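# Push utility cart through self-closing door into yellow bay

## Task

Move the utility cart through the door that closes by itself and into the other room, and leave it in the yellow-taped bay so that all four wheels are inside the tape and none touch it. The case of copy paper has to sit in the cart's top tray, no part of it overhanging the tray's edges. The door must have swung shut before you finish. One or both robots may do the work. At the end, release everything and back the robots away. A robot that falls or is left leaning means failure, and the result only counts if it stays correct without a robot holding it.

## Robot and tools

Robots: r1 and r2, identical Hello Robot Stretch 3 units. Each has a two-wheel differential base with a passive omni wheel at the rear, a mast carrying a lift, and a telescoping arm that reaches out to the robot's right side. The base cannot strafe; to bring the gripper forward, drive the base. Footprint is 0.33 m long by 0.34 m wide. Turning in place pivots around the point midway between the drive wheels, 0.05 m behind the front edge. With the arm pulled in and the wrist folded, the turning sweep has radius 0.28 m; an unfolded level wrist reaches past that.

Frames: the base frame sits on the floor between the drive wheels, x forward, y left, z up. hand_pose is reported in it, at the point where closed fingertips meet; with all wrist joints at zero that frame has x up, y back along the arm toward the mast, z toward the robot's rear. Odometry frame is the base frame at scene start. Each robot reports in its own frames, so only images, lidar_m, wrist_depth_mm and head_depth_mm reveal where the robots stand relative to each other.

execute_actions(actions, cameras): actions is a list holding one action or none (empty list just reports state and pictures). An action is an object keyed by "r1" and/or "r2". Per robot:
- base: exactly one of translate_m (relative drive in metres from the base's last reported position, forward positive, -1 to 1) or rotate_rad (relative in-place turn in radians, counter-clockwise/left positive, -3.2 to 3.2).
- joints: absolute targets by name: lift_m 0 to 1.1 (arm height on mast), arm_m 0 to 0.52 (extension), wrist_yaw_rad -1.345 to 4.42 (0 along the arm, positive toward the front, 3.0 folded over the base), wrist_pitch_rad -1.57 to 0.451 (0 level, negative tips fingers down), wrist_roll_rad -2.911 to 2.911, gripper_m -0.089 to 0.179 (larger is wider; real fingertip gap is 0.007 m less when nearly shut, 0.025 m less when fully open, zero below 0.007), head_pan_rad -3.953 to 1.73 (positive left, -1.57 looks along the arm), head_tilt_rad -1.53 to 0.419 (negative down).
- contact_limits: {"arm_m": effort percent 1 to 100}; the arm stops with contact_stop when its effort reaches that level (negative sign when retracting) and the cap holds until the next action. Too small a value stops at once.
All motions in an action start together. Anything omitted may keep driving toward its previous target. Any out-of-range number or unknown key rejects the whole call. No action runs longer than 15 s. cameras: list of names such as r1_head_camera, r1_nav_camera, r1_wrist_camera (same for r2) or "all"; null/omitted gives all, [] gives none. Images come in the order of the pictures line.

wait(seconds 0 to 10): lets the scene run without new commands, then reports like an empty action. zoom_image(camera, region [x0,y0,x1,y1] pixels, max 504x504) enlarges part of that camera's latest full image. finished_scene(scene): the integer number of the current scene; ends it irreversibly. If a result reports a stop, the remaining motion calls in that same reply are skipped.

Results: base_status and joint_status per motion: done, off_target (resting away from target, may still push), contact_stop, time_out, torque_fault (the last three abandon the target). on_its_own covers things not commanded; its 'held at' value is a target, not a position. motor_effort is percent of maximum, positive toward larger values, peak in brackets; readings have a fixed bias up to a few points plus up to half the value, plus noise. Positive wheel effort drives forward. base_odometry counts wheel rotation, so slip looks like motion; heading is -3.142 to 3.142, left positive. turned_by_wheels and turned_by_imu give turn since the last result. base_tilt (degrees, forward and right positive) carries a fixed error up to about 4 degrees. lidar_m: 12 ranges in 30-degree sectors, first straight ahead, then counter-clockwise (4th left, 7th back, 10th right), in a plane 0.17 m up, 0.15 to 12 m, '-' for nothing; blind to clear objects and to itself, can miss thin legs, and a low lift blocks the 5th and parts of 6th, 9th, 10th. wrist_depth_mm (45 to 1000) and head_depth_mm (280 to 4000, image sent sideways) are 7x7 grids of median depth, read from top left.

Speed: the base reaches 0.30 m/s and 1.9 rad/s only with lift_m under 0.30, arm_m under 0.03 and wrist_yaw_rad over 2.54; otherwise 0.10 m/s and 0.63 rad/s. Two robots given the same drive can differ by up to 2.5 cm per metre, which strains a shared load.

Gripping: command a gripper_m smaller than the object's width (smaller squeezes harder); to let go, open at least 0.02 beyond the touching value. Readings don't confirm a grasp. Over-squeezing triggers a stall guard that weakens the grip; send a new value to re-squeeze.

Hazards: robots pressing against each other is a failure; once bases touch, any further drive presses hard, and nothing in the state reports contact. Lift and arm go slack after a contact_stop until commanded again; a slack lift may sag under load or be pushed up by closing fingers on a surface. Base, wrist and head have no contact stop and keep pushing. Wrist servos overloaded for several seconds shut off for 10 s. Fold or unfold the wrist only with lift_m between 0.32 and 0.95, wrist_pitch_rad -0.4 and roll near 0; after folding, lift may go down to 0.25. With wrist_yaw_rad below -0.4 keep pitch at -0.5 or lower. Pushing with the arm against something rigid while the gripper is above roughly 0.45 m, driving while holding something fixed, or snagging furniture (especially in reverse) can tip the robot. If tilt appears, reverse the last move in small steps, free the gripper, and lower lift_m to about 0.2 if needed. Avoid drops, slams and hard pushes. Loose objects may occasionally get bumped by something. The scene keeps running while you compose replies, and robots hold their last commands meanwhile.

Each tool is called after ">>>" as name([rows], argument=value, ...), one row to a line, values as JSON.

## Session

>>> execute_actions(actions=[])

Scene clock: 0.00 s.
r1.base_odometry: x=+0.000 y=+0.000 heading=+0.000 (m, m, rad; r1's odometry frame)
r1.turned_by_wheels: +0.000 (rad since the last result)
r1.turned_by_imu: +0.000 (rad since the last result)
r1.base_tilt: forward=+0.7 right=-0.7 (deg)
r1.lidar_m: 0.79 0.73 0.74 0.92 1.92 2.11 2.65 1.70 1.73 2.64 3.67 1.21
r1.head_depth_mm: 1153 1154 1152 1160 1157 1162 1163 / 1036 1037 1037 1037 1040 1043 1045 / 943 939 941 943 945 949 950 / 864 861 862 866 867 871 867 / 795 796 797 801 801 803 802 / 741 742 739 742 743 743 747 / 691 691 693 694 694 694 695
r1.base_status: not commanded
r1.joint_positions: lift_m=+0.328 arm_m=-0.002 wrist_yaw_rad=+2.875 wrist_pitch_rad=-0.557 wrist_roll_rad=+0.004 gripper_m=+0.037 head_pan_rad=-0.009 head_tilt_rad=-0.010
r1.joint_status: not commanded
r1.motor_effort: left_wheel=+1 right_wheel=+1 lift_m=+35 arm_m=+0 wrist_yaw_rad=+1 wrist_pitch_rad=+7 wrist_roll_rad=+0 gripper_m=+0 head_pan_rad=+1 head_tilt_rad=+2 (%)
r1.hand_pose: x=+0.0327 y=+0.0541 z=+0.3111 quat_wxyz=(+0.284, +0.701, +0.102, +0.647) (m; r1's base frame)
r1.wrist_depth_mm: - - - 913 744 618 540 / - - - 987 800 661 564 / 808 - 926 950 834 695 587 / 652 - 726 767 787 728 625 / 554 - 611 633 659 678 643 / 481 - - 533 552 569 596 / - - - 454 476 490 507
r2.base_odometry: x=+0.000 y=+0.000 heading=+0.000 (m, m, rad; r2's odometry frame)
r2.turned_by_wheels: +0.000 (rad since the last result)
r2.turned_by_imu: +0.000 (rad since the last result)
r2.base_tilt: forward=-1.1 right=+1.7 (deg)
r2.lidar_m: 1.45 1.41 1.50 2.14 2.26 2.36 2.71 1.62 1.72 2.58 2.52 1.91
r2.head_depth_mm: 1791 1925 1933 1980 1980 2017 2002 / 1717 1760 1780 1812 1828 1846 1876 / 1632 1641 1672 1688 1708 1735 1745 / 1545 1545 1563 1572 1603 1624 1630 / 1451 1468 1476 1485 1506 1508 1521 / 1359 1383 1389 1398 1415 1433 1434 / 1296 1301 1311 1324 1331 1354 1358
r2.base_status: not commanded
r2.joint_positions: lift_m=+0.494 arm_m=+0.001 wrist_yaw_rad=+2.991 wrist_pitch_rad=-0.483 wrist_roll_rad=-0.008 gripper_m=+0.037 head_pan_rad=+0.010 head_tilt_rad=-0.020
r2.joint_status: not commanded
r2.motor_effort: left_wheel=-1 right_wheel=+0 lift_m=+24 arm_m=-1 wrist_yaw_rad=+0 wrist_pitch_rad=+4 wrist_roll_rad=+0 gripper_m=+0 head_pan_rad=+1 head_tilt_rad=+1 (%)
r2.hand_pose: x=+0.0110 y=+0.0678 z=+0.4924 quat_wxyz=(+0.220, +0.694, +0.118, +0.675) (m; r2's base frame)
r2.wrist_depth_mm: - - - - - - - / - - - - - - - / 975 - - - - - - / 816 - 943 948 992 - - / 714 728 - 806 868 894 955 / 633 655 674 677 737 763 791 / 568 - - 632 639 681 700
pictures: r1_head_camera (sideways: a quarter turn clockwise sets it upright), r1_nav_camera (sideways: a quarter turn counterclockwise sets it upright), r1_wrist_camera, r2_head_camera (sideways: a quarter turn clockwise sets it upright), r2_nav_camera (sideways: a quarter turn counterclockwise sets it upright), r2_wrist_camera
Images, in order (width x height): r1_head_camera 896x504, r1_nav_camera 672x504, r1_wrist_camera 644x364, r2_head_camera 896x504, r2_nav_camera 672x504, r2_wrist_camera 644x364.

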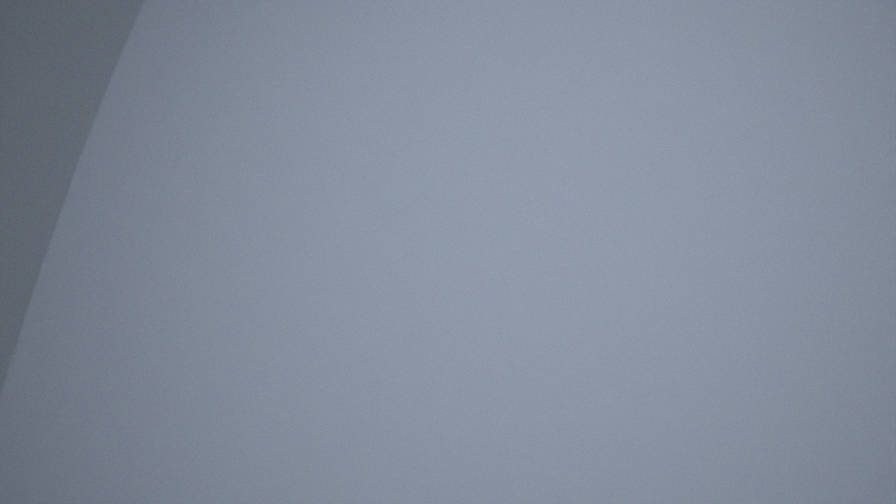

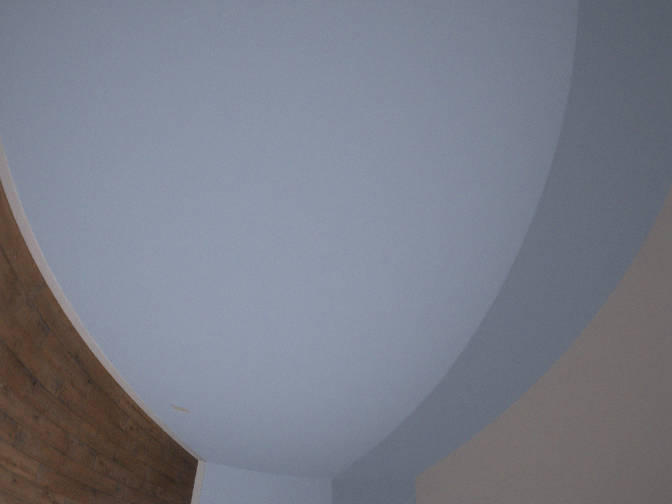

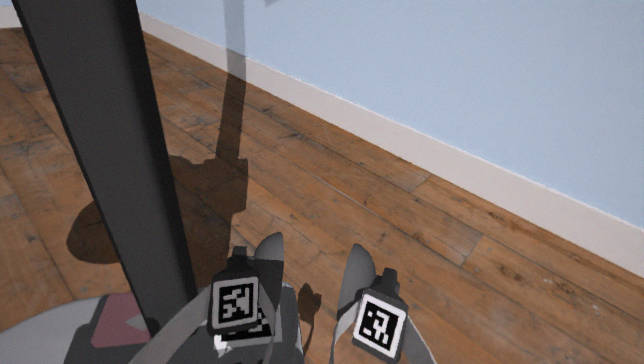

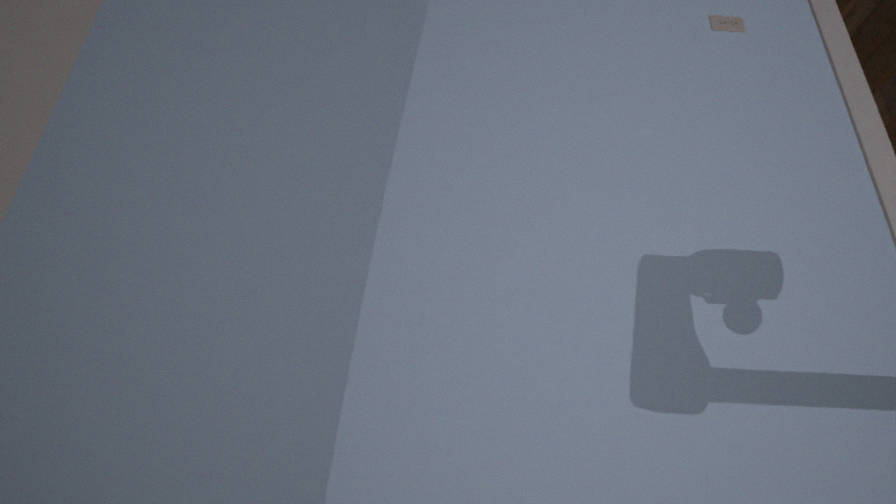

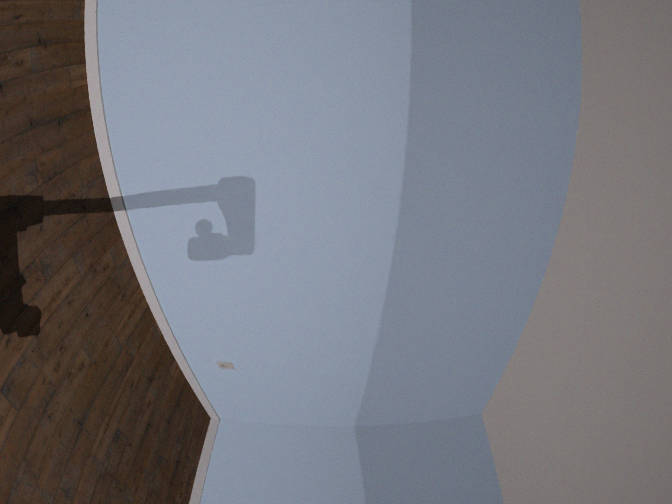

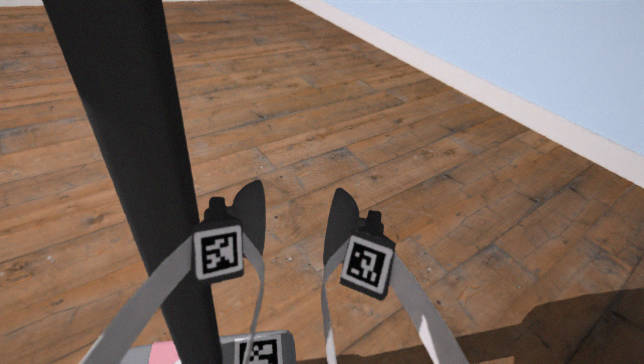

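>>> execute_actions([
  {"r1":{"joints":{"head_pan_rad":-2.45,"head_tilt_rad":-0.4,"lift_m":0.27}},"r2":{"joints":{"head_pan_rad":-2.6,"head_tilt_rad":-0.4,"lift_m":0.27}}},
], cameras=["r1_head_camera","r1_nav_camera","r2_head_camera","r2_nav_camera"])

Scene clock: 7.03 s.
r1.base_odometry: x=+0.000 y=+0.000 heading=+0.000 (m, m, rad; r1's odometry frame)
r1.turned_by_wheels: +0.000 (rad since the last result)
r1.turned_by_imu: -0.002 (rad since the last result)
r1.base_tilt: forward=+0.6 right=-0.7 (deg)
r1.lidar_m: 0.79 0.73 0.74 0.92 1.91 2.11 2.65 1.70 1.73 2.64 3.65 1.21
r1.head_depth_mm: 3325 3638 3925 2870 2084 1614 1319 / 3358 3607 3865 2945 2103 1620 1323 / 3397 3630 3892 2998 2124 1644 1337 / 3368 3673 3855 2230 2020 1657 1344 / 3356 3569 1841 2261 2025 1673 1354 / 3420 3631 1859 2163 2087 1684 1371 / 3446 3703 3870 3028 2216 1700 1372
r1.base_status: not commanded
r1.joint_positions: lift_m=+0.270 arm_m=-0.002 wrist_yaw_rad=+2.875 wrist_pitch_rad=-0.558 wrist_roll_rad=+0.004 gripper_m=+0.037 head_pan_rad=-2.443 head_tilt_rad=-0.395
r1.joint_status: all done
r1.motor_effort: left_wheel=+1(1) right_wheel=+1(0) lift_m=+25(32) arm_m=+0(0) wrist_yaw_rad=+1(1) wrist_pitch_rad=+8(8) wrist_roll_rad=+0(0) gripper_m=+0(0) head_pan_rad=-3(36) head_tilt_rad=-2(26) (%)
r1.hand_pose: x=+0.0327 y=+0.0540 z=+0.2529 quat_wxyz=(+0.284, +0.701, +0.102, +0.647) (m; r1's base frame)
r1.wrist_depth_mm: - - - 930 745 625 536 / 909 - - 986 787 663 558 / 704 - 804 855 809 696 589 / 576 - 630 661 712 700 615 / 480 - 533 545 568 595 609 / - - - 458 482 495 516 / - - - 394 415 425 435
r2.base_odometry: x=+0.000 y=+0.000 heading=+0.000 (m, m, rad; r2's odometry frame)
r2.turned_by_wheels: +0.000 (rad since the last result)
r2.turned_by_imu: +0.001 (rad since the last result)
r2.base_tilt: forward=-1.1 right=+1.8 (deg)
r2.lidar_m: 1.45 1.41 1.49 2.13 2.26 2.36 2.71 1.62 1.72 2.57 2.52 1.91
r2.head_depth_mm: 3752 3972 - 3755 2368 1770 1399 / 3763 - - 3604 2358 1746 1388 / 3793 - - 3521 2331 1735 1377 / 3848 - - 3445 2285 1726 1369 / 3856 - 2238 2177 2056 1695 1354 / 3873 - 1742 2142 2070 1671 1346 / 3994 - - 2881 2041 1662 1327
r2.base_status: not commanded
r2.joint_positions: lift_m=+0.271 arm_m=+0.001 wrist_yaw_rad=+2.991 wrist_pitch_rad=-0.483 wrist_roll_rad=-0.008 gripper_m=+0.037 head_pan_rad=-2.593 head_tilt_rad=-0.395
r2.joint_status: all done
r2.motor_effort: left_wheel=-1(1) right_wheel=+0(0) lift_m=+11(22) arm_m=-1(0) wrist_yaw_rad=+0(0) wrist_pitch_rad=+4(4) wrist_roll_rad=+0(0) gripper_m=+0(0) head_pan_rad=-5(51) head_tilt_rad=-2(20) (%)
r2.hand_pose: x=+0.0110 y=+0.0678 z=+0.2690 quat_wxyz=(+0.220, +0.694, +0.118, +0.675) (m; r2's base frame)
r2.wrist_depth_mm: 952 - - - - - - / 749 - 871 941 - - - / 630 - 712 748 793 845 909 / 525 - 595 608 647 683 731 / 468 - - 538 547 567 602 / - - - 443 470 483 512 / - - - 400 408 427 442
pictures: r1_head_camera (sideways: a quarter turn clockwise sets it upright), r1_nav_camera (sideways: a quarter turn counterclockwise sets it upright), r2_head_camera (sideways: a quarter turn clockwise sets it upright), r2_nav_camera (sideways: a quarter turn counterclockwise sets it upright)
Images, in order (width x height): r1_head_camera 896x504, r1_nav_camera 672x504, r2_head_camera 896x504, r2_nav_camera 672x504.

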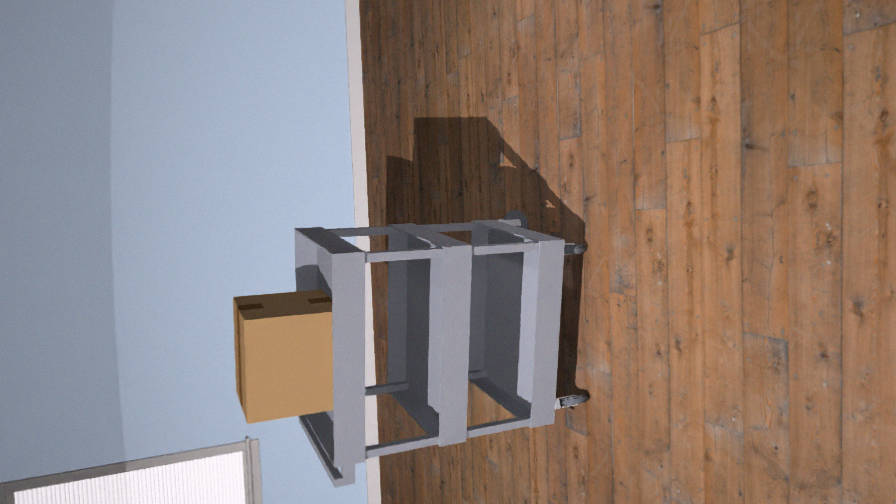

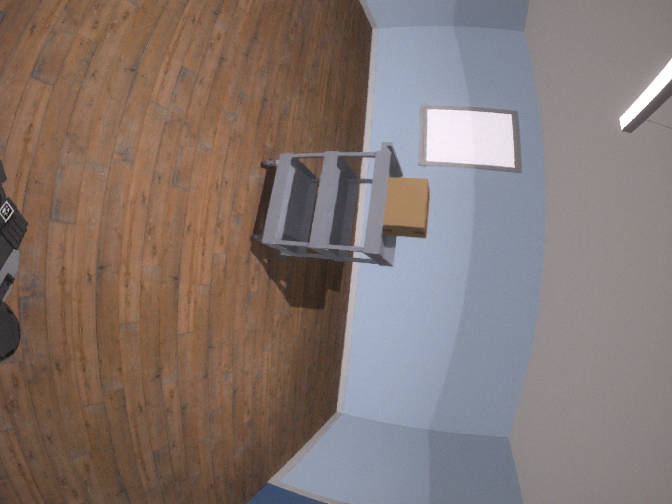

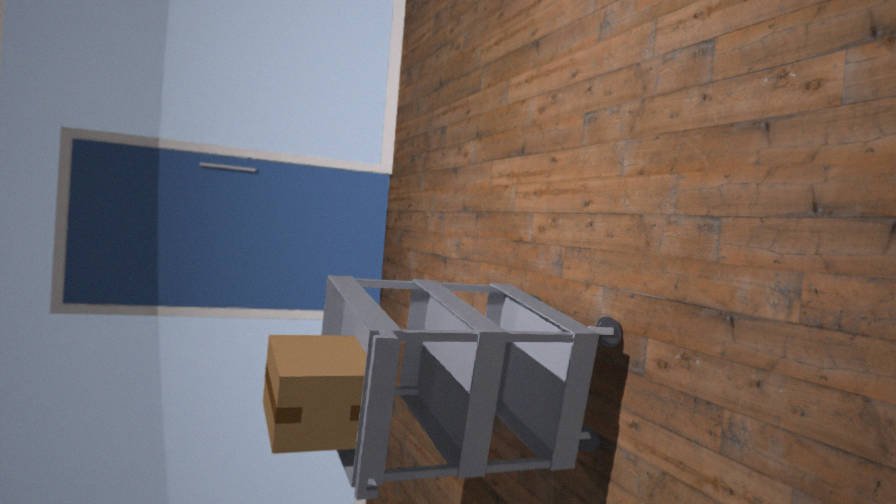

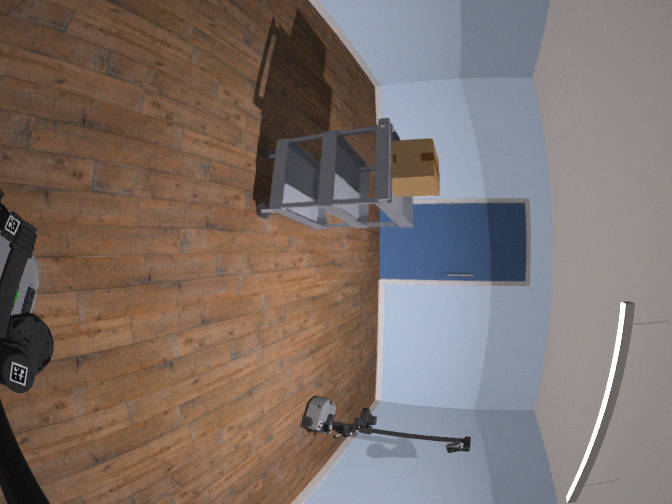

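>>> execute_actions([
  {"r1":{"base":{"rotate_rad":3.1},"joints":{"head_pan_rad":-0.6,"head_tilt_rad":-0.3}},"r2":{"base":{"rotate_rad":-2.63},"joints":{"head_pan_rad":0}}},
], cameras=[])

>>> execute_actions([
  {"r1":{"base":{"translate_m":1.0}}},
], cameras=[])

>>> execute_actions([
  {"r1":{"base":{"translate_m":0.7}}},
], cameras=[])

>>> execute_actions([
  {"r1":{"base":{"rotate_rad":-0.88},"joints":{"head_pan_rad":0}}},
], cameras=["r1_head_camera","r1_nav_camera","r2_nav_camera"])

Scene clock: 24.67 s.
r1.base_odometry: x=+0.000 y=+0.000 heading=+3.100 (m, m, rad; r1's odometry frame)
r1.turned_by_wheels: +3.100 (rad since the last result)
r1.turned_by_imu: +3.092 (rad since the last result)
r1.base_tilt: forward=+0.7 right=-0.7 (deg)
r1.lidar_m: 2.54 1.70 1.71 2.70 3.66 1.29 0.81 0.73 0.73 0.89 1.71 2.11
r1.head_depth_mm: 1716 1809 1929 2050 2138 1771 1407 / 1752 1843 1965 2091 2212 1778 1418 / 1792 1903 2015 2179 2295 1793 1431 / 1834 1960 2094 2222 2334 1811 1445 / 1878 2012 2154 2316 2419 1846 1451 / 1937 2066 2197 2388 2492 1841 1464 / 1990 2134 2269 2485 2536 1865 1469
r1.base_status: done
r1.joint_positions: lift_m=+0.270 arm_m=-0.002 wrist_yaw_rad=+2.875 wrist_pitch_rad=-0.558 wrist_roll_rad=+0.004 gripper_m=+0.037 head_pan_rad=-0.607 head_tilt_rad=-0.310
r1.joint_status: all done
r1.motor_effort: left_wheel=+0(4) right_wheel=+2(12) lift_m=+25(25) arm_m=-1(1) wrist_yaw_rad=+0(0) wrist_pitch_rad=+8(8) wrist_roll_rad=+0(0) gripper_m=+0(1) head_pan_rad=+4(37) head_tilt_rad=+5(18) (%)
r1.hand_pose: x=+0.0327 y=+0.0540 z=+0.2529 quat_wxyz=(+0.284, +0.701, +0.102, +0.647) (m; r1's base frame)
r1.wrist_depth_mm: - - - - - - - / 908 - - - - - - / 700 - 801 853 914 991 - / 574 - 632 663 697 749 795 / 486 - 527 554 570 593 622 / - - - 458 483 500 515 / - - - 395 414 425 441
r2.base_odometry: x=+0.000 y=+0.000 heading=-2.630 (m, m, rad; r2's odometry frame)
r2.turned_by_wheels: -2.630 (rad since the last result)
r2.turned_by_imu: -2.576 (rad since the last result)
r2.base_tilt: forward=-1.0 right=+1.7 (deg)
r2.lidar_m: 1.62 1.72 2.58 2.52 1.90 1.45 1.41 1.50 2.13 2.23 2.36 2.58
r2.head_depth_mm: 3747 - - 3698 2374 1740 1392 / 3781 - - 3613 2346 1736 1379 / 3849 - - 3534 2331 1725 1374 / 3803 - - 3470 2281 1704 1358 / 3782 - - 2320 2159 1698 1344 / 3839 - 1741 2094 2028 1672 1338 / 3851 - 1729 2064 2023 1670 1326
r2.base_status: done
r2.joint_positions: lift_m=+0.271 arm_m=+0.001 wrist_yaw_rad=+2.991 wrist_pitch_rad=-0.483 wrist_roll_rad=-0.008 gripper_m=+0.037 head_pan_rad=-0.007 head_tilt_rad=-0.396
r2.joint_status: all done
r2.motor_effort: left_wheel=+2(13) right_wheel=-1(3) lift_m=+11(12) arm_m=-1(0) wrist_yaw_rad=+0(0) wrist_pitch_rad=+4(4) wrist_roll_rad=+0(0) gripper_m=+0(0) head_pan_rad=+4(47) head_tilt_rad=-2(2) (%)
r2.hand_pose: x=+0.0110 y=+0.0678 z=+0.2690 quat_wxyz=(+0.220, +0.694, +0.118, +0.675) (m; r2's base frame)
r2.wrist_depth_mm: 959 - - - - - - / 748 - 869 966 - - - / 622 - 694 736 794 851 922 / 530 - 580 611 640 674 721 / 469 - - 535 546 570 600 / - - - 439 472 484 508 / - - - 400 412 427 440
pictures: none
No camera images: the call's "cameras" was empty. Leave "cameras" out to get every camera's image.

Scene clock: 29.77 s.
r1.base_odometry: x=-0.999 y=+0.042 heading=+3.100 (m, m, rad; r1's odometry frame)
r1.turned_by_wheels: +0.000 (rad since the last result)
r1.turned_by_imu: +0.002 (rad since the last result)
r1.base_tilt: forward=+0.7 right=-0.7 (deg)
r1.lidar_m: 1.76 3.23 1.28 1.19 4.31 2.62 1.65 1.49 1.50 1.61 1.45 1.46
r1.head_depth_mm: 1162 1237 1315 1411 1511 1613 1410 / 1198 1273 1356 1451 1565 1662 1419 / 1227 1300 1392 1488 1612 1707 1434 / 1250 1338 1412 1541 1671 1752 1437 / 1291 1375 1489 1596 1728 1803 1453 / 1328 1409 1525 1648 1794 1845 1464 / 1361 1470 1573 1710 1863 1863 1473
r1.base_status: done
r1.joint_positions: lift_m=+0.270 arm_m=-0.002 wrist_yaw_rad=+2.875 wrist_pitch_rad=-0.558 wrist_roll_rad=+0.004 gripper_m=+0.037 head_pan_rad=-0.607 head_tilt_rad=-0.309
r1.joint_status: not commanded
r1.motor_effort: left_wheel=+0(4) right_wheel=+2(10) lift_m=+25(25) arm_m=-1(1) wrist_yaw_rad=+0(0) wrist_pitch_rad=+8(8) wrist_roll_rad=+0(0) gripper_m=+0(1) head_pan_rad=+4(4) head_tilt_rad=+5(5) (%)
r1.hand_pose: x=+0.0327 y=+0.0539 z=+0.2528 quat_wxyz=(+0.284, +0.701, +0.102, +0.646) (m; r1's base frame)
r1.wrist_depth_mm: - - - - - - - / 912 - - - - - - / 703 - 797 851 908 975 - / 570 - 632 660 702 729 784 / 480 - 527 554 566 603 623 / - - - 461 479 494 516 / - - - 398 413 422 435
r2.base_odometry: x=+0.000 y=+0.000 heading=-2.630 (m, m, rad; r2's odometry frame)
r2.turned_by_wheels: +0.000 (rad since the last result)
r2.turned_by_imu: +0.001 (rad since the last result)
r2.base_tilt: forward=-1.1 right=+1.7 (deg)
r2.lidar_m: 1.62 1.73 2.57 2.52 1.90 1.45 1.42 1.49 2.14 2.23 2.36 2.86
r2.head_depth_mm: 3717 - - 3419 2372 1764 1389 / 3804 - - 3060 2342 1746 1379 / 3755 - - 3554 2333 1720 1369 / 3850 - - 3507 2296 1709 1359 / 3785 - - 2336 2145 1682 1348 / 3894 - 1724 2094 2068 1673 1333 / 3927 - 1728 2075 2025 1661 1322
r2.base_status: not commanded
r2.joint_positions: lift_m=+0.271 arm_m=+0.001 wrist_yaw_rad=+2.991 wrist_pitch_rad=-0.483 wrist_roll_rad=-0.008 gripper_m=+0.037 head_pan_rad=-0.007 head_tilt_rad=-0.396
r2.joint_status: not commanded
r2.motor_effort: left_wheel=+1(1) right_wheel=-1(1) lift_m=+11(11) arm_m=+0(0) wrist_yaw_rad=+0(1) wrist_pitch_rad=+4(4) wrist_roll_rad=+0(0) gripper_m=+0(0) head_pan_rad=+5(5) head_tilt_rad=-1(2) (%)
r2.hand_pose: x=+0.0110 y=+0.0678 z=+0.2690 quat_wxyz=(+0.220, +0.694, +0.118, +0.675) (m; r2's base frame)
r2.wrist_depth_mm: 945 - - - - - - / 745 - 867 956 - - - / 627 - 695 744 798 861 931 / 528 - 595 618 647 685 727 / 473 - - 540 544 571 599 / - - - 446 475 484 510 / - - - 400 410 425 441
pictures: none
No camera images: the call's "cameras" was empty. Leave "cameras" out to get every camera's image.

Scene clock: 33.80 s.
r1.base_odometry: x=-1.699 y=+0.071 heading=+3.100 (m, m, rad; r1's odometry frame)
r1.turned_by_wheels: +0.000 (rad since the last result)
r1.turned_by_imu: +0.001 (rad since the last result)
r1.base_tilt: forward=+0.7 right=-0.7 (deg)
r1.lidar_m: 1.22 2.36 2.73 1.30 1.27 3.54 2.25 2.02 1.76 1.10 1.00 1.00
r1.head_depth_mm: 793 842 894 956 1027 1114 1206 / 816 865 923 986 1060 1152 1254 / 835 886 945 1017 1092 1186 1306 / 853 913 977 1052 1134 1236 1338 / 877 935 1003 1086 1179 1287 1372 / 905 964 1040 1119 1219 1337 1419 / 928 996 1072 1160 1266 1390 1472
r1.base_status: done
r1.joint_positions: lift_m=+0.270 arm_m=-0.002 wrist_yaw_rad=+2.875 wrist_pitch_rad=-0.559 wrist_roll_rad=+0.004 gripper_m=+0.037 head_pan_rad=-0.607 head_tilt_rad=-0.309
r1.joint_status: not commanded
r1.motor_effort: left_wheel=+0(3) right_wheel=+2(9) lift_m=+26(26) arm_m=-1(1) wrist_yaw_rad=+0(0) wrist_pitch_rad=+8(8) wrist_roll_rad=+0(0) gripper_m=-1(0) head_pan_rad=+4(5) head_tilt_rad=+5(5) (%)
r1.hand_pose: x=+0.0327 y=+0.0539 z=+0.2528 quat_wxyz=(+0.284, +0.701, +0.103, +0.646) (m; r1's base frame)
r1.wrist_depth_mm: - - - - - - - / 920 - - - - - - / 704 - 793 851 908 994 - / 568 - 631 664 692 739 779 / 481 - 525 549 560 593 624 / - - - 462 484 498 511 / - - - 393 413 425 440
r2.base_odometry: x=+0.000 y=+0.000 heading=-2.630 (m, m, rad; r2's odometry frame)
r2.turned_by_wheels: +0.000 (rad since the last result)
r2.turned_by_imu: +0.001 (rad since the last result)
r2.base_tilt: forward=-1.1 right=+1.7 (deg)
r2.lidar_m: 1.62 1.72 2.58 2.52 1.90 1.44 1.41 1.50 2.14 2.23 2.36 3.37
r2.head_depth_mm: 3770 - - 3716 2397 1749 1389 / 3729 - - 3595 2355 1742 1384 / 3794 - - 3394 2316 1728 1368 / 3867 - - 3479 2280 1699 1362 / 3854 - - 2306 2135 1697 1350 / 3897 - 1733 2098 2047 1669 1341 / 3891 - 1732 2054 2031 1654 1333
r2.base_status: not commanded
r2.joint_positions: lift_m=+0.271 arm_m=+0.001 wrist_yaw_rad=+2.991 wrist_pitch_rad=-0.483 wrist_roll_rad=-0.008 gripper_m=+0.037 head_pan_rad=-0.007 head_tilt_rad=-0.396
r2.joint_status: not commanded
r2.motor_effort: left_wheel=+1(1) right_wheel=-1(1) lift_m=+11(11) arm_m=-1(0) wrist_yaw_rad=-1(0) wrist_pitch_rad=+4(4) wrist_roll_rad=+0(0) gripper_m=+0(0) head_pan_rad=+4(4) head_tilt_rad=-1(1) (%)
r2.hand_pose: x=+0.0110 y=+0.0678 z=+0.2690 quat_wxyz=(+0.220, +0.694, +0.118, +0.675) (m; r2's base frame)
r2.wrist_depth_mm: 951 - - - - - - / 737 - 874 946 - - - / 624 - 694 755 793 856 905 / 531 - 595 620 646 682 720 / 468 - - 535 548 567 598 / - - - 446 476 485 504 / - - - 400 403 425 446
pictures: none
No camera images: the call's "cameras" was empty. Leave "cameras" out to get every camera's image.

Scene clock: 35.53 s.
r1.base_odometry: x=-1.699 y=+0.071 heading=+2.220 (m, m, rad; r1's odometry frame)
r1.turned_by_wheels: -0.880 (rad since the last result)
r1.turned_by_imu: -0.879 (rad since the last result)
r1.base_tilt: forward=+0.7 right=-0.7 (deg)
r1.lidar_m: 1.00 1.03 1.40 2.72 2.81 1.26 1.85 2.90 2.11 2.02 1.43 1.04
r1.head_depth_mm: 830 881 940 1010 1083 1181 1293 / 820 874 931 998 1081 1175 1278 / 827 871 929 1001 1087 1175 1285 / 827 879 939 1002 1079 1171 1279 / 825 878 935 1005 1080 1171 1277 / 824 875 932 999 1079 1168 1278 / 824 876 935 1001 1074 1167 1273
r1.base_status: done
r1.joint_positions: lift_m=+0.270 arm_m=-0.002 wrist_yaw_rad=+2.875 wrist_pitch_rad=-0.559 wrist_roll_rad=+0.004 gripper_m=+0.037 head_pan_rad=-0.007 head_tilt_rad=-0.309
r1.joint_status: all done
r1.motor_effort: left_wheel=+2(7) right_wheel=-2(8) lift_m=+26(26) arm_m=-1(1) wrist_yaw_rad=+0(0) wrist_pitch_rad=+8(7) wrist_roll_rad=+0(0) gripper_m=+0(0) head_pan_rad=+4(33) head_tilt_rad=+5(5) (%)
r1.hand_pose: x=+0.0327 y=+0.0539 z=+0.2528 quat_wxyz=(+0.284, +0.701, +0.103, +0.646) (m; r1's base frame)
r1.wrist_depth_mm: - - - - - - 924 / 912 - - - - - 928 / 703 - 806 859 908 974 929 / 573 - 632 665 701 749 790 / 483 - 530 547 568 595 623 / - - - 457 481 493 514 / - - - 394 415 423 440
r2.base_odometry: x=+0.000 y=+0.000 heading=-2.630 (m, m, rad; r2's odometry frame)
r2.turned_by_wheels: +0.000 (rad since the last result)
r2.turned_by_imu: +0.000 (rad since the last result)
r2.base_tilt: forward=-1.2 right=+1.7 (deg)
r2.lidar_m: 1.62 1.72 2.58 2.52 1.90 1.45 1.42 1.50 2.14 2.23 2.36 3.35
r2.head_depth_mm: 3818 - - 3587 2367 1754 1386 / 3762 - - 3622 2358 1734 1380 / 3818 - - 3357 2322 1721 1377 / 3864 - - 3457 2315 1707 1354 / 3901 - - 2322 2133 1699 1361 / 3864 - 1725 2121 2060 1672 1339 / 3840 - 1746 2056 2017 1656 1321
r2.base_status: not commanded
r2.joint_positions: lift_m=+0.271 arm_m=+0.001 wrist_yaw_rad=+2.991 wrist_pitch_rad=-0.483 wrist_roll_rad=-0.008 gripper_m=+0.037 head_pan_rad=-0.007 head_tilt_rad=-0.396
r2.joint_status: not commanded
r2.motor_effort: left_wheel=+1(2) right_wheel=-2(1) lift_m=+11(11) arm_m=-1(1) wrist_yaw_rad=+0(1) wrist_pitch_rad=+4(4) wrist_roll_rad=+0(0) gripper_m=-1(0) head_pan_rad=+4(3) head_tilt_rad=-1(2) (%)
r2.hand_pose: x=+0.0110 y=+0.0678 z=+0.2690 quat_wxyz=(+0.220, +0.694, +0.118, +0.675) (m; r2's base frame)
r2.wrist_depth_mm: 931 - - - - - - / 752 - 883 935 - - - / 627 - 690 738 790 845 927 / 525 - 590 611 646 691 735 / 473 - - 536 546 573 601 / - - - 444 472 485 512 / - - - 402 404 426 446
pictures: r1_head_camera (sideways: a quarter turn clockwise sets it upright), r1_nav_camera (sideways: a quarter turn counterclockwise sets it upright), r2_nav_camera (sideways: a quarter turn counterclockwise sets it upright)
Images, in order (width x height): r1_head_camera 896x504, r1_nav_camera 672x504, r2_nav_camera 672x504.

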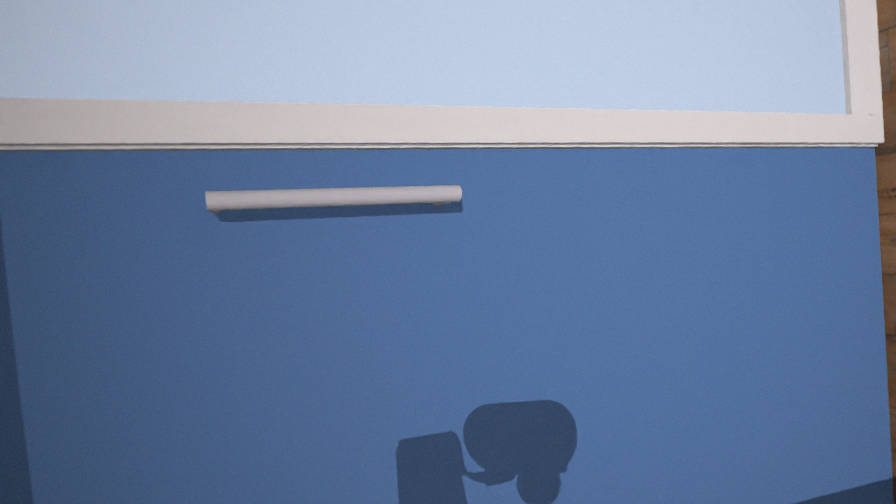

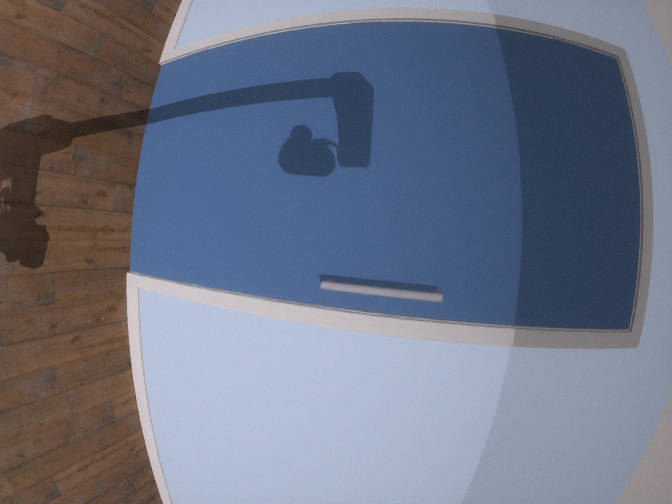

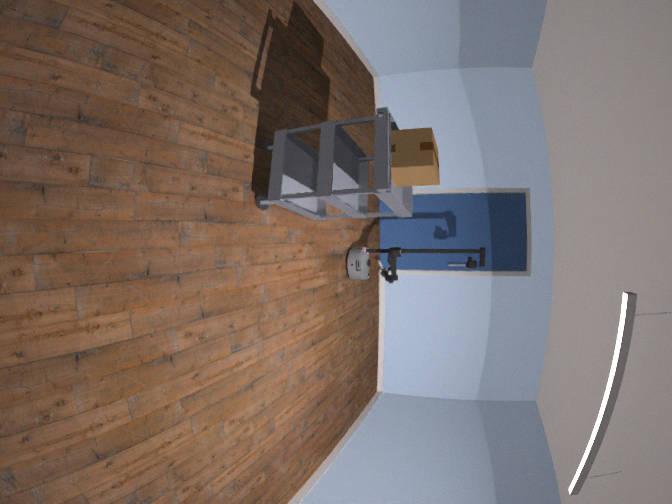

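>>> execute_actions([
  {"r1":{"base":{"translate_m":0.06},"joints":{"lift_m":0.92,"wrist_pitch_rad":-0.4}}},
], cameras=[])

>>> execute_actions([
  {"r1":{"base":{"rotate_rad":1.59},"joints":{"wrist_yaw_rad":0,"gripper_m":0.15,"head_pan_rad":-1.57}}},
], cameras=[])

>>> execute_actions([
  {"r1":{"base":{"translate_m":-0.05},"joints":{"wrist_pitch_rad":0,"arm_m":0.3}}},
], cameras=["r1_head_camera","r1_wrist_camera"])

Scene clock: 62.40 s.
r1.base_odometry: x=-1.735 y=+0.119 heading=+2.220 (m, m, rad; r1's odometry frame)
r1.turned_by_wheels: +0.000 (rad since the last result)
r1.turned_by_imu: -0.002 (rad since the last result)
r1.base_tilt: forward=+0.6 right=-0.7 (deg)
r1.lidar_m: 0.94 0.97 1.30 2.72 2.82 1.32 1.79 2.90 2.10 2.02 1.34 0.98
r1.head_depth_mm: 775 823 880 940 1018 1102 1202 / 769 817 872 941 1010 1093 1187 / 775 814 874 942 1012 1098 1200 / 776 823 877 943 1010 1094 1197 / 772 822 878 939 1010 1097 1198 / 771 821 872 936 1008 1092 1192 / 770 818 873 936 1011 1092 1189
r1.base_status: done
r1.joint_positions: lift_m=+0.920 arm_m=-0.002 wrist_yaw_rad=+2.875 wrist_pitch_rad=-0.420 wrist_roll_rad=+0.004 gripper_m=+0.037 head_pan_rad=-0.007 head_tilt_rad=-0.309
r1.joint_status: all done
r1.motor_effort: left_wheel=+2(7) right_wheel=-2(6) lift_m=+44(47) arm_m=+0(1) wrist_yaw_rad=+1(0) wrist_pitch_rad=+11(13) wrist_roll_rad=+0(0) gripper_m=+0(0) head_pan_rad=+4(4) head_tilt_rad=+5(5) (%)
r1.hand_pose: x=+0.0378 y=+0.0728 z=+0.9318 quat_wxyz=(+0.239, +0.706, +0.054, +0.665) (m; r1's base frame)
r1.wrist_depth_mm: - - - - - - 886 / - - - - - - 874 / - - - - - - 867 / - - - - - - 876 / - - - - - - 878 / - - - - - - 879 / - - - - - - 868
r2.base_odometry: x=+0.000 y=+0.000 heading=-2.630 (m, m, rad; r2's odometry frame)
r2.turned_by_wheels: +0.000 (rad since the last result)
r2.turned_by_imu: +0.002 (rad since the last result)
r2.base_tilt: forward=-1.1 right=+1.7 (deg)
r2.lidar_m: 1.62 1.72 2.58 2.52 1.90 1.45 1.42 1.49 2.14 2.23 2.35 3.37
r2.head_depth_mm: 3712 - - 3711 2399 1754 1396 / 3813 - - 3645 2378 1740 1381 / 3839 - - 3447 2308 1718 1370 / 3826 - - 3489 2292 1714 1364 / 3826 - - 2317 2136 1696 1343 / 3895 - 1735 2109 2064 1671 1343 / 3825 - 1740 2069 2029 1653 1328
r2.base_status: not commanded
r2.joint_positions: lift_m=+0.271 arm_m=+0.001 wrist_yaw_rad=+2.991 wrist_pitch_rad=-0.483 wrist_roll_rad=-0.008 gripper_m=+0.037 head_pan_rad=-0.007 head_tilt_rad=-0.396
r2.joint_status: not commanded
r2.motor_effort: left_wheel=+1(1) right_wheel=-1(2) lift_m=+11(11) arm_m=-1(1) wrist_yaw_rad=+0(1) wrist_pitch_rad=+4(4) wrist_roll_rad=+0(0) gripper_m=+0(0) head_pan_rad=+5(5) head_tilt_rad=-2(1) (%)
r2.hand_pose: x=+0.0110 y=+0.0678 z=+0.2690 quat_wxyz=(+0.220, +0.694, +0.118, +0.675) (m; r2's base frame)
r2.wrist_depth_mm: 937 - - - - - - / 736 - 878 957 - - - / 622 - 694 747 789 859 942 / 523 - 589 614 646 681 718 / 474 - - 535 551 575 600 / - - - 442 474 492 514 / - - - 401 404 427 444
pictures: none
No camera images: the call's "cameras" was empty. Leave "cameras" out to get every camera's image.

Scene clock: 65.90 s.
r1.base_odometry: x=-1.735 y=+0.119 heading=-2.473 (m, m, rad; r1's odometry frame)
r1.turned_by_wheels: +1.590 (rad since the last result)
r1.turned_by_imu: +1.592 (rad since the last result)
r1.base_tilt: forward=+0.7 right=-0.7 (deg)
r1.lidar_m: 2.72 2.84 1.32 3.39 2.83 2.09 2.02 1.32 0.97 0.94 0.98 1.35
r1.head_depth_mm: 772 823 876 938 1014 1096 1182 / 771 819 872 935 1007 1094 1164 / 777 821 873 944 1019 1103 - / 781 829 884 947 1021 1109 1218 / 781 829 884 948 1025 1107 1214 / 783 829 886 955 1029 1114 1220 / 784 835 889 955 1031 1114 1221
r1.base_status: done
r1.joint_positions: lift_m=+0.920 arm_m=-0.002 wrist_yaw_rad=+0.003 wrist_pitch_rad=-0.420 wrist_roll_rad=+0.004 gripper_m=+0.150 head_pan_rad=-1.563 head_tilt_rad=-0.309
r1.joint_status: all done
r1.motor_effort: left_wheel=+0(4) right_wheel=+2(8) lift_m=+44(45) arm_m=-1(1) wrist_yaw_rad=-2(4) wrist_pitch_rad=+11(11) wrist_roll_rad=+0(0) gripper_m=+0(81) head_pan_rad=-3(35) head_tilt_rad=+5(4) (%)
r1.hand_pose: x=-0.0209 y=-0.3675 z=+0.9318 quat_wxyz=(+0.691, +0.148, -0.692, -0.147) (m; r1's base frame)
r1.wrist_depth_mm: 670 651 644 625 603 596 585 / 734 704 691 667 656 631 630 / 788 770 749 721 703 689 675 / 868 840 803 796 772 758 727 / 953 909 901 864 835 822 796 / - - 997 953 934 886 865 / - - - - - - 962
r2.base_odometry: x=+0.000 y=+0.000 heading=-2.630 (m, m, rad; r2's odometry frame)
r2.turned_by_wheels: +0.000 (rad since the last result)
r2.turned_by_imu: +0.001 (rad since the last result)
r2.base_tilt: forward=-1.0 right=+1.7 (deg)
r2.lidar_m: 1.62 1.72 2.57 2.52 1.90 1.44 1.42 1.49 2.14 2.23 2.36 3.36
r2.head_depth_mm: 3812 - - 3682 2355 1781 1398 / 3790 - - 3594 2363 1747 1388 / 3815 - - 3464 2320 1729 1368 / 3893 - - 3421 2287 1711 1366 / 3855 - - 2316 2131 1685 1357 / 3843 - 1723 2110 2056 1679 1349 / 3808 - 1740 2077 2019 1671 1328
r2.base_status: not commanded
r2.joint_positions: lift_m=+0.271 arm_m=+0.001 wrist_yaw_rad=+2.991 wrist_pitch_rad=-0.483 wrist_roll_rad=-0.008 gripper_m=+0.037 head_pan_rad=-0.007 head_tilt_rad=-0.396
r2.joint_status: not commanded
r2.motor_effort: left_wheel=+1(1) right_wheel=-1(1) lift_m=+11(11) arm_m=-1(0) wrist_yaw_rad=-1(0) wrist_pitch_rad=+4(4) wrist_roll_rad=+0(1) gripper_m=+0(0) head_pan_rad=+4(5) head_tilt_rad=-2(1) (%)
r2.hand_pose: x=+0.0110 y=+0.0678 z=+0.2690 quat_wxyz=(+0.220, +0.694, +0.118, +0.675) (m; r2's base frame)
r2.wrist_depth_mm: 941 - - - - - - / 753 - 875 951 - - - / 622 - 701 736 794 849 915 / 527 - 588 600 652 678 730 / 471 - - 529 537 567 595 / - - - 444 473 488 512 / - - - 402 408 427 446
pictures: none
No camera images: the call's "cameras" was empty. Leave "cameras" out to get every camera's image.

Scene clock: 69.33 s.
r1.base_odometry: x=-1.696 y=+0.150 heading=-2.473 (m, m, rad; r1's odometry frame)
r1.turned_by_wheels: +0.000 (rad since the last result)
r1.turned_by_imu: -0.001 (rad since the last result)
r1.base_tilt: forward=+0.7 right=-0.7 (deg)
r1.lidar_m: 2.77 2.89 1.34 3.38 2.76 2.04 1.97 1.31 0.97 0.93 0.98 1.33
r1.head_depth_mm: 775 822 874 929 - 1109 1195 / 769 815 866 921 - 1094 1198 / 776 828 874 917 - 1119 1209 / 778 828 883 937 1032 1107 1208 / 779 832 886 950 1024 1110 1218 / 778 832 888 954 1024 1109 1214 / 781 834 889 953 1026 1114 1227
r1.base_status: done
r1.joint_positions: lift_m=+0.920 arm_m=+0.300 wrist_yaw_rad=+0.002 wrist_pitch_rad=-0.023 wrist_roll_rad=+0.004 gripper_m=+0.150 head_pan_rad=-1.563 head_tilt_rad=-0.309
r1.joint_status: all done
r1.motor_effort: left_wheel=+0(3) right_wheel=+3(6) lift_m=+45(44) arm_m=+6(7) wrist_yaw_rad=-2(2) wrist_pitch_rad=+12(13) wrist_roll_rad=+0(0) gripper_m=+1(0) head_pan_rad=-3(2) head_tilt_rad=+4(5) (%)
r1.hand_pose: x=-0.0210 y=-0.7002 z=+1.0284 quat_wxyz=(+0.706, +0.009, -0.708, -0.008) (m; r1's base frame)
r1.wrist_depth_mm: 394 389 385 384 376 375 371 / 401 397 391 389 383 379 376 / 406 403 399 394 392 386 383 / 416 410 405 400 386 392 389 / 420 412 410 403 393 396 392 / 428 - 419 414 396 405 403 / 435 431 424 421 404 - 404
r2.base_odometry: x=+0.000 y=+0.000 heading=-2.630 (m, m, rad; r2's odometry frame)
r2.turned_by_wheels: +0.000 (rad since the last result)
r2.turned_by_imu: +0.001 (rad since the last result)
r2.base_tilt: forward=-1.2 right=+1.8 (deg)
r2.lidar_m: 1.62 1.73 2.59 2.52 1.90 1.45 1.42 1.49 2.14 2.23 2.36 3.36
r2.head_depth_mm: 3714 - - 3658 2376 1762 1384 / 3747 - - 3569 2362 1735 1389 / 3780 - - 3514 2315 1729 1373 / 3838 - - 3479 2286 1717 1367 / 3823 - - 2302 2123 1687 1353 / 3863 - 1733 2084 2053 1682 1345 / 3889 - 1739 2064 2028 1665 1327
r2.base_status: not commanded
r2.joint_positions: lift_m=+0.271 arm_m=+0.001 wrist_yaw_rad=+2.991 wrist_pitch_rad=-0.483 wrist_roll_rad=-0.008 gripper_m=+0.037 head_pan_rad=-0.007 head_tilt_rad=-0.396
r2.joint_status: not commanded
r2.motor_effort: left_wheel=+2(1) right_wheel=-2(1) lift_m=+12(11) arm_m=-1(0) wrist_yaw_rad=+0(0) wrist_pitch_rad=+4(4) wrist_roll_rad=+0(0) gripper_m=+0(0) head_pan_rad=+5(3) head_tilt_rad=-1(2) (%)
r2.hand_pose: x=+0.0110 y=+0.0678 z=+0.2690 quat_wxyz=(+0.220, +0.694, +0.118, +0.675) (m; r2's base frame)
r2.wrist_depth_mm: 945 - - - - - - / 753 - 882 938 - - - / 633 - 692 732 794 862 904 / 529 - 600 613 643 677 721 / 471 - - 538 551 569 595 / - - - 442 469 482 515 / - - - 400 409 425 439
pictures: r1_head_camera (sideways: a quarter turn clockwise sets it upright), r1_wrist_camera
Images, in order (width x height): r1_head_camera 896x504, r1_wrist_camera 644x364.

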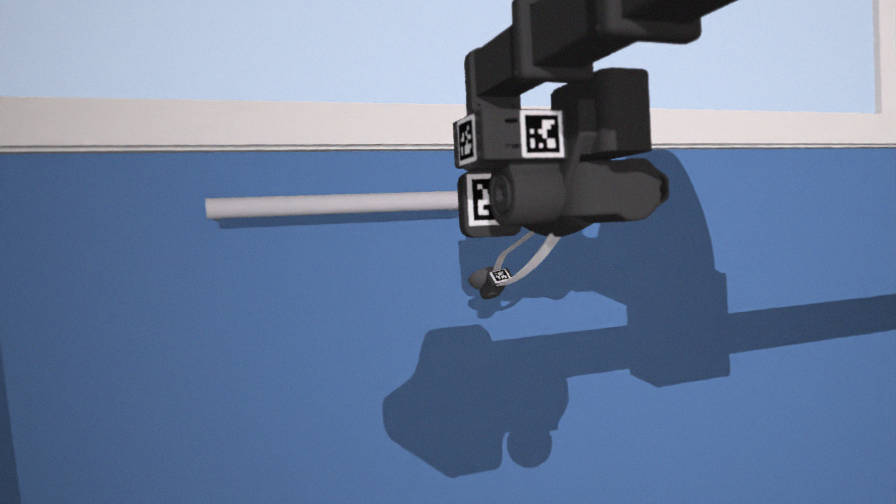

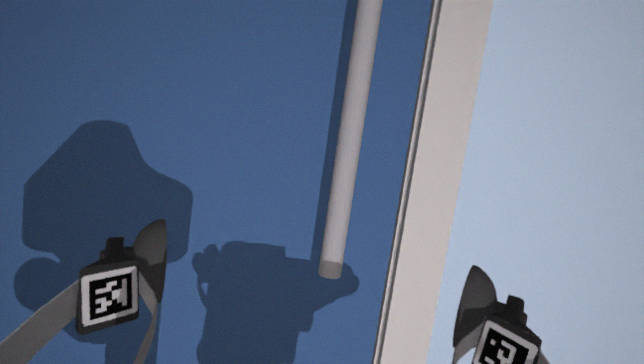

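>>> execute_actions([
  {"r1":{"base":{"translate_m":-0.02},"joints":{"lift_m":0.97,"arm_m":0.5}},"r2":{"base":{"rotate_rad":-0.35}}},
], cameras=["r1_wrist_camera"])

>>> execute_actions([
  {"r1":{"joints":{"gripper_m":-0.03}},"r2":{"base":{"translate_m":1}}},
], cameras=["r1_wrist_camera"])

>>> execute_actions([
  {"r1":{"joints":{"arm_m":0.35},"base":{"translate_m":0.012}},"r2":{"base":{"translate_m":1}}},
], cameras=["r1_wrist_camera","r2_nav_camera"])

Scene clock: 81.43 s.
r1.base_odometry: x=-1.680 y=+0.162 heading=-2.474 (m, m, rad; r1's odometry frame)
r1.turned_by_wheels: +0.000 (rad since the last result)
r1.turned_by_imu: -0.002 (rad since the last result)
r1.base_tilt: forward=+0.7 right=-0.7 (deg)
r1.lidar_m: 2.79 2.90 1.34 3.41 2.73 2.02 1.95 1.31 0.97 0.93 0.98 1.33
r1.head_depth_mm: 772 820 875 - 1021 1101 1196 / 769 819 866 954 1010 1100 1190 / 773 824 868 964 1015 1102 1200 / 778 819 876 959 1021 1106 1209 / 779 830 884 946 1023 1109 1216 / 781 834 886 951 1025 1119 1212 / 782 830 890 954 1026 1116 1220
r1.base_status: done
r1.joint_positions: lift_m=+0.970 arm_m=+0.500 wrist_yaw_rad=+0.002 wrist_pitch_rad=-0.023 wrist_roll_rad=+0.004 gripper_m=+0.150 head_pan_rad=-1.563 head_tilt_rad=-0.309
r1.joint_status: all done
r1.motor_effort: left_wheel=+0(3) right_wheel=+3(5) lift_m=+44(46) arm_m=+6(7) wrist_yaw_rad=-1(1) wrist_pitch_rad=+12(12) wrist_roll_rad=+0(0) gripper_m=+0(0) head_pan_rad=-2(2) head_tilt_rad=+6(5) (%)
r1.hand_pose: x=-0.0210 y=-0.9002 z=+1.0785 quat_wxyz=(+0.706, +0.009, -0.708, -0.008) (m; r1's base frame)
r1.wrist_depth_mm: 195 193 190 120 187 173 172 / 198 196 194 122 190 175 183 / 201 198 196 124 193 177 187 / 204 202 201 127 196 180 190 / 207 205 204 128 200 184 194 / 211 - 207 132 202 185 197 / 215 214 211 133 206 - 200
r2.base_odometry: x=+0.000 y=+0.000 heading=-2.980 (m, m, rad; r2's odometry frame)
r2.turned_by_wheels: -0.350 (rad since the last result)
r2.turned_by_imu: -0.342 (rad since the last result)
r2.base_tilt: forward=-1.0 right=+1.8 (deg)
r2.lidar_m: 3.31 1.62 2.96 2.52 2.52 1.66 1.42 1.42 1.61 2.23 2.23 2.55
r2.head_depth_mm: 3335 3350 3411 3369 2378 1746 1394 / 3976 - - 3578 2369 1752 1378 / - - - 3529 2329 1736 1374 / 3992 - - 3468 2288 1720 1360 / 3817 - - 3405 2248 1692 1348 / 3708 3931 - 3317 2206 1673 1340 / 3617 3866 - 3261 2215 1665 1330
r2.base_status: done
r2.joint_positions: lift_m=+0.271 arm_m=+0.001 wrist_yaw_rad=+2.991 wrist_pitch_rad=-0.483 wrist_roll_rad=-0.008 gripper_m=+0.037 head_pan_rad=-0.007 head_tilt_rad=-0.396
r2.joint_status: not commanded
r2.motor_effort: left_wheel=+2(12) right_wheel=-2(5) lift_m=+11(11) arm_m=-1(0) wrist_yaw_rad=+0(0) wrist_pitch_rad=+4(4) wrist_roll_rad=+0(0) gripper_m=+0(0) head_pan_rad=+5(5) head_tilt_rad=-1(1) (%)
r2.hand_pose: x=+0.0110 y=+0.0678 z=+0.2690 quat_wxyz=(+0.220, +0.694, +0.118, +0.675) (m; r2's base frame)
r2.wrist_depth_mm: 933 - - - - - - / 745 - 874 939 - - - / 622 - 688 746 794 855 911 / 533 - 585 621 633 680 721 / 475 - - 540 546 565 591 / - - - 444 472 489 511 / - - - 399 407 425 441
pictures: r1_wrist_camera
Images, in order (width x height): r1_wrist_camera 644x364.

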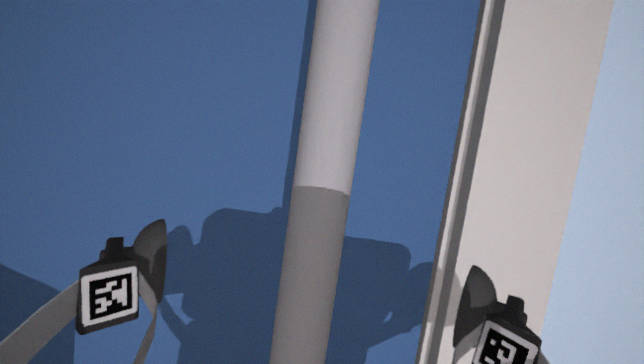

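Scene clock: 86.60 s.
r1.base_odometry: x=-1.680 y=+0.162 heading=-2.473 (m, m, rad; r1's odometry frame)
r1.turned_by_wheels: +0.000 (rad since the last result)
r1.turned_by_imu: -0.001 (rad since the last result)
r1.base_tilt: forward=+0.7 right=-0.7 (deg)
r1.lidar_m: 2.78 2.89 1.34 2.46 2.73 2.01 1.95 1.31 0.97 0.93 0.97 1.33
r1.head_depth_mm: 773 821 875 - 1015 1098 1198 / 770 818 865 949 1010 1100 1202 / 770 821 864 960 1010 1098 1199 / 775 817 872 945 1019 1097 1204 / 776 824 881 942 1020 1106 1207 / 777 827 881 947 1024 1111 1212 / 777 826 886 953 1023 1117 1218
r1.base_status: not commanded
r1.joint_positions: lift_m=+0.970 arm_m=+0.500 wrist_yaw_rad=+0.004 wrist_pitch_rad=-0.022 wrist_roll_rad=+0.004 gripper_m=-0.026 head_pan_rad=-1.563 head_tilt_rad=-0.309
r1.joint_status: gripper_m off_target (ended at -0.026, target -0.030)
r1.motor_effort: left_wheel=+2(0) right_wheel=-3(3) lift_m=+44(44) arm_m=+2(6) wrist_yaw_rad=-4(3) wrist_pitch_rad=+11(12) wrist_roll_rad=+0(0) gripper_m=-20(95) head_pan_rad=-2(2) head_tilt_rad=+6(5) (%)
r1.hand_pose: x=-0.0204 y=-0.9005 z=+1.0788 quat_wxyz=(+0.706, +0.009, -0.708, -0.006) (m; r1's base frame)
r1.wrist_depth_mm: 190 189 187 115 182 173 170 / 193 191 189 116 184 175 173 / 196 195 192 118 187 177 186 / 200 198 195 120 190 180 189 / 204 200 197 122 193 183 193 / 206 204 202 122 196 186 196 / 210 208 205 125 198 189 199
r2.base_odometry: x=-0.987 y=-0.161 heading=-2.980 (m, m, rad; r2's odometry frame)
r2.turned_by_wheels: +0.000 (rad since the last result)
r2.turned_by_imu: +0.000 (rad since the last result)
r2.base_tilt: forward=-1.1 right=+1.8 (deg)
r2.lidar_m: 2.35 1.09 0.86 2.81 2.80 2.78 2.38 2.37 2.30 1.95 1.95 2.22
r2.head_depth_mm: 2857 2946 3049 3040 2370 1763 1394 / 3270 3508 3678 3445 2322 1755 1380 / 3204 3513 3766 3506 2333 1727 1379 / 3050 3360 3603 3487 2285 1710 1358 / 2989 3278 3503 3393 2252 1681 1358 / 2901 3118 3412 3288 2228 1682 1335 / 2819 2890 3207 3001 2186 1656 1322
r2.base_status: done
r2.joint_positions: lift_m=+0.271 arm_m=+0.001 wrist_yaw_rad=+2.991 wrist_pitch_rad=-0.483 wrist_roll_rad=-0.008 gripper_m=+0.037 head_pan_rad=-0.007 head_tilt_rad=-0.396
r2.joint_status: not commanded
r2.motor_effort: left_wheel=+2(12) right_wheel=-2(4) lift_m=+11(12) arm_m=+0(1) wrist_yaw_rad=+0(0) wrist_pitch_rad=+4(4) wrist_roll_rad=+0(0) gripper_m=+0(0) head_pan_rad=+4(3) head_tilt_rad=-1(1) (%)
r2.hand_pose: x=+0.0110 y=+0.0678 z=+0.2690 quat_wxyz=(+0.220, +0.694, +0.118, +0.675) (m; r2's base frame)
r2.wrist_depth_mm: 948 - - - 983 875 995 / 751 - 868 946 986 - - / 632 - 694 737 793 866 927 / 524 - 591 613 648 685 720 / 469 - - 539 551 567 595 / - - - 445 472 485 503 / - - - 402 404 425 440
pictures: r1_wrist_camera
Images, in order (width x height): r1_wrist_camera 644x364.

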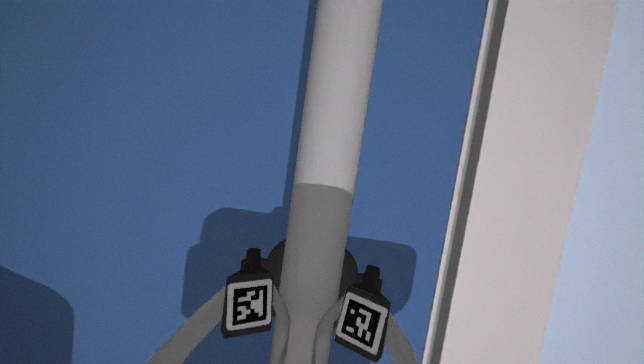

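Scene clock: 91.77 s.
r1.base_odometry: x=-1.689 y=+0.155 heading=-2.473 (m, m, rad; r1's odometry frame)
r1.turned_by_wheels: +0.000 (rad since the last result)
r1.turned_by_imu: -0.001 (rad since the last result)
r1.base_tilt: forward=+0.7 right=-0.7 (deg)
r1.lidar_m: 2.78 2.89 1.33 1.53 2.74 2.02 1.96 1.32 0.96 0.78 0.86 1.33
r1.head_depth_mm: 771 821 874 - 1021 1096 1200 / 767 815 867 - 1011 1095 1196 / 639 679 720 - 847 905 990 / 645 680 726 795 856 928 1016 / 659 699 750 807 876 954 1049 / 669 714 767 825 896 979 1083 / 683 732 783 846 921 1006 1115
r1.base_status: done
r1.joint_positions: lift_m=+0.970 arm_m=+0.351 wrist_yaw_rad=+0.053 wrist_pitch_rad=-0.023 wrist_roll_rad=+0.004 gripper_m=-0.023 head_pan_rad=-1.563 head_tilt_rad=-0.309
r1.joint_status: all done
r1.on_its_own: wrist_yaw_rad is held at +0.049, not at your +0.000, by its stall guard, which is not easing now; gripper_m is held at -0.024, not at your -0.030, by its stall guard, which is not easing now
r1.motor_effort: left_wheel=+3(6) right_wheel=-4(20) lift_m=+44(44) arm_m=-8(12) wrist_yaw_rad=-3(25) wrist_pitch_rad=+12(13) wrist_roll_rad=+0(0) gripper_m=-20(25) head_pan_rad=-2(3) head_tilt_rad=+5(5) (%)
r1.hand_pose: x=-0.0079 y=-0.7508 z=+1.0784 quat_wxyz=(+0.706, +0.027, -0.708, +0.010) (m; r1's base frame)
r1.wrist_depth_mm: 239 221 204 115 174 169 310 / 240 223 205 116 177 171 316 / 244 226 208 118 179 314 320 / 248 229 210 121 181 329 324 / 251 232 213 121 183 332 328 / 253 235 220 122 183 339 334 / 258 240 218 124 185 345 337
r2.base_odometry: x=-1.974 y=-0.322 heading=-2.980 (m, m, rad; r2's odometry frame)
r2.turned_by_wheels: +0.000 (rad since the last result)
r2.turned_by_imu: +0.000 (rad since the last result)
r2.base_tilt: forward=-1.2 right=+1.8 (deg)
r2.lidar_m: 2.48 1.41 2.83 0.79 0.80 3.49 3.32 3.31 1.96 1.67 1.67 1.90
r2.head_depth_mm: 2402 2493 2523 2643 2383 1767 1389 / 2371 2574 2860 2998 2337 1734 1378 / 2296 2496 2697 2970 2337 1722 1375 / 2225 2397 2590 2785 2276 1716 1362 / 2145 2333 2504 2758 2246 1699 1357 / 2068 2252 2412 2611 2210 1676 1342 / 2025 2160 2330 2517 2205 1613 1324
r2.base_status: done
r2.joint_positions: lift_m=+0.271 arm_m=+0.001 wrist_yaw_rad=+2.991 wrist_pitch_rad=-0.483 wrist_roll_rad=-0.008 gripper_m=+0.037 head_pan_rad=-0.007 head_tilt_rad=-0.396
r2.joint_status: not commanded
r2.motor_effort: left_wheel=+1(12) right_wheel=-2(5) lift_m=+12(12) arm_m=+0(1) wrist_yaw_rad=+1(1) wrist_pitch_rad=+4(4) wrist_roll_rad=+0(0) gripper_m=+0(0) head_pan_rad=+5(4) head_tilt_rad=-1(1) (%)
r2.hand_pose: x=+0.0110 y=+0.0678 z=+0.2690 quat_wxyz=(+0.220, +0.694, +0.118, +0.675) (m; r2's base frame)
r2.wrist_depth_mm: 691 - 886 - - - - / 733 - 880 961 - - - / 624 - 695 745 792 846 915 / 529 - 594 622 647 686 730 / 471 - - 538 547 570 596 / - - - 448 474 488 507 / - - - 402 407 427 443
pictures: r1_wrist_camera, r2_nav_camera (sideways: a quarter turn counterclockwise sets it upright)
Images, in order (width x height): r1_wrist_camera 644x364, r2_nav_camera 672x504.

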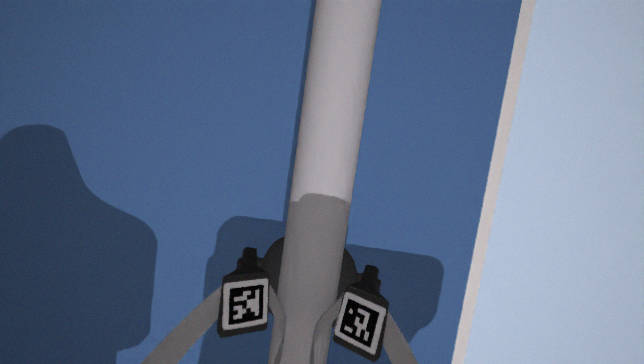

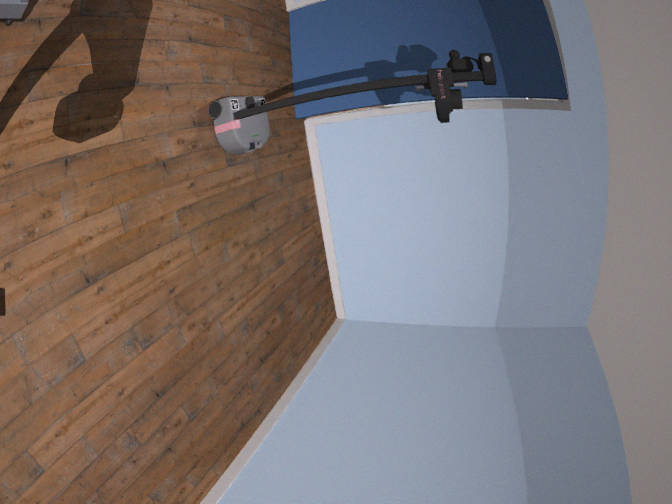

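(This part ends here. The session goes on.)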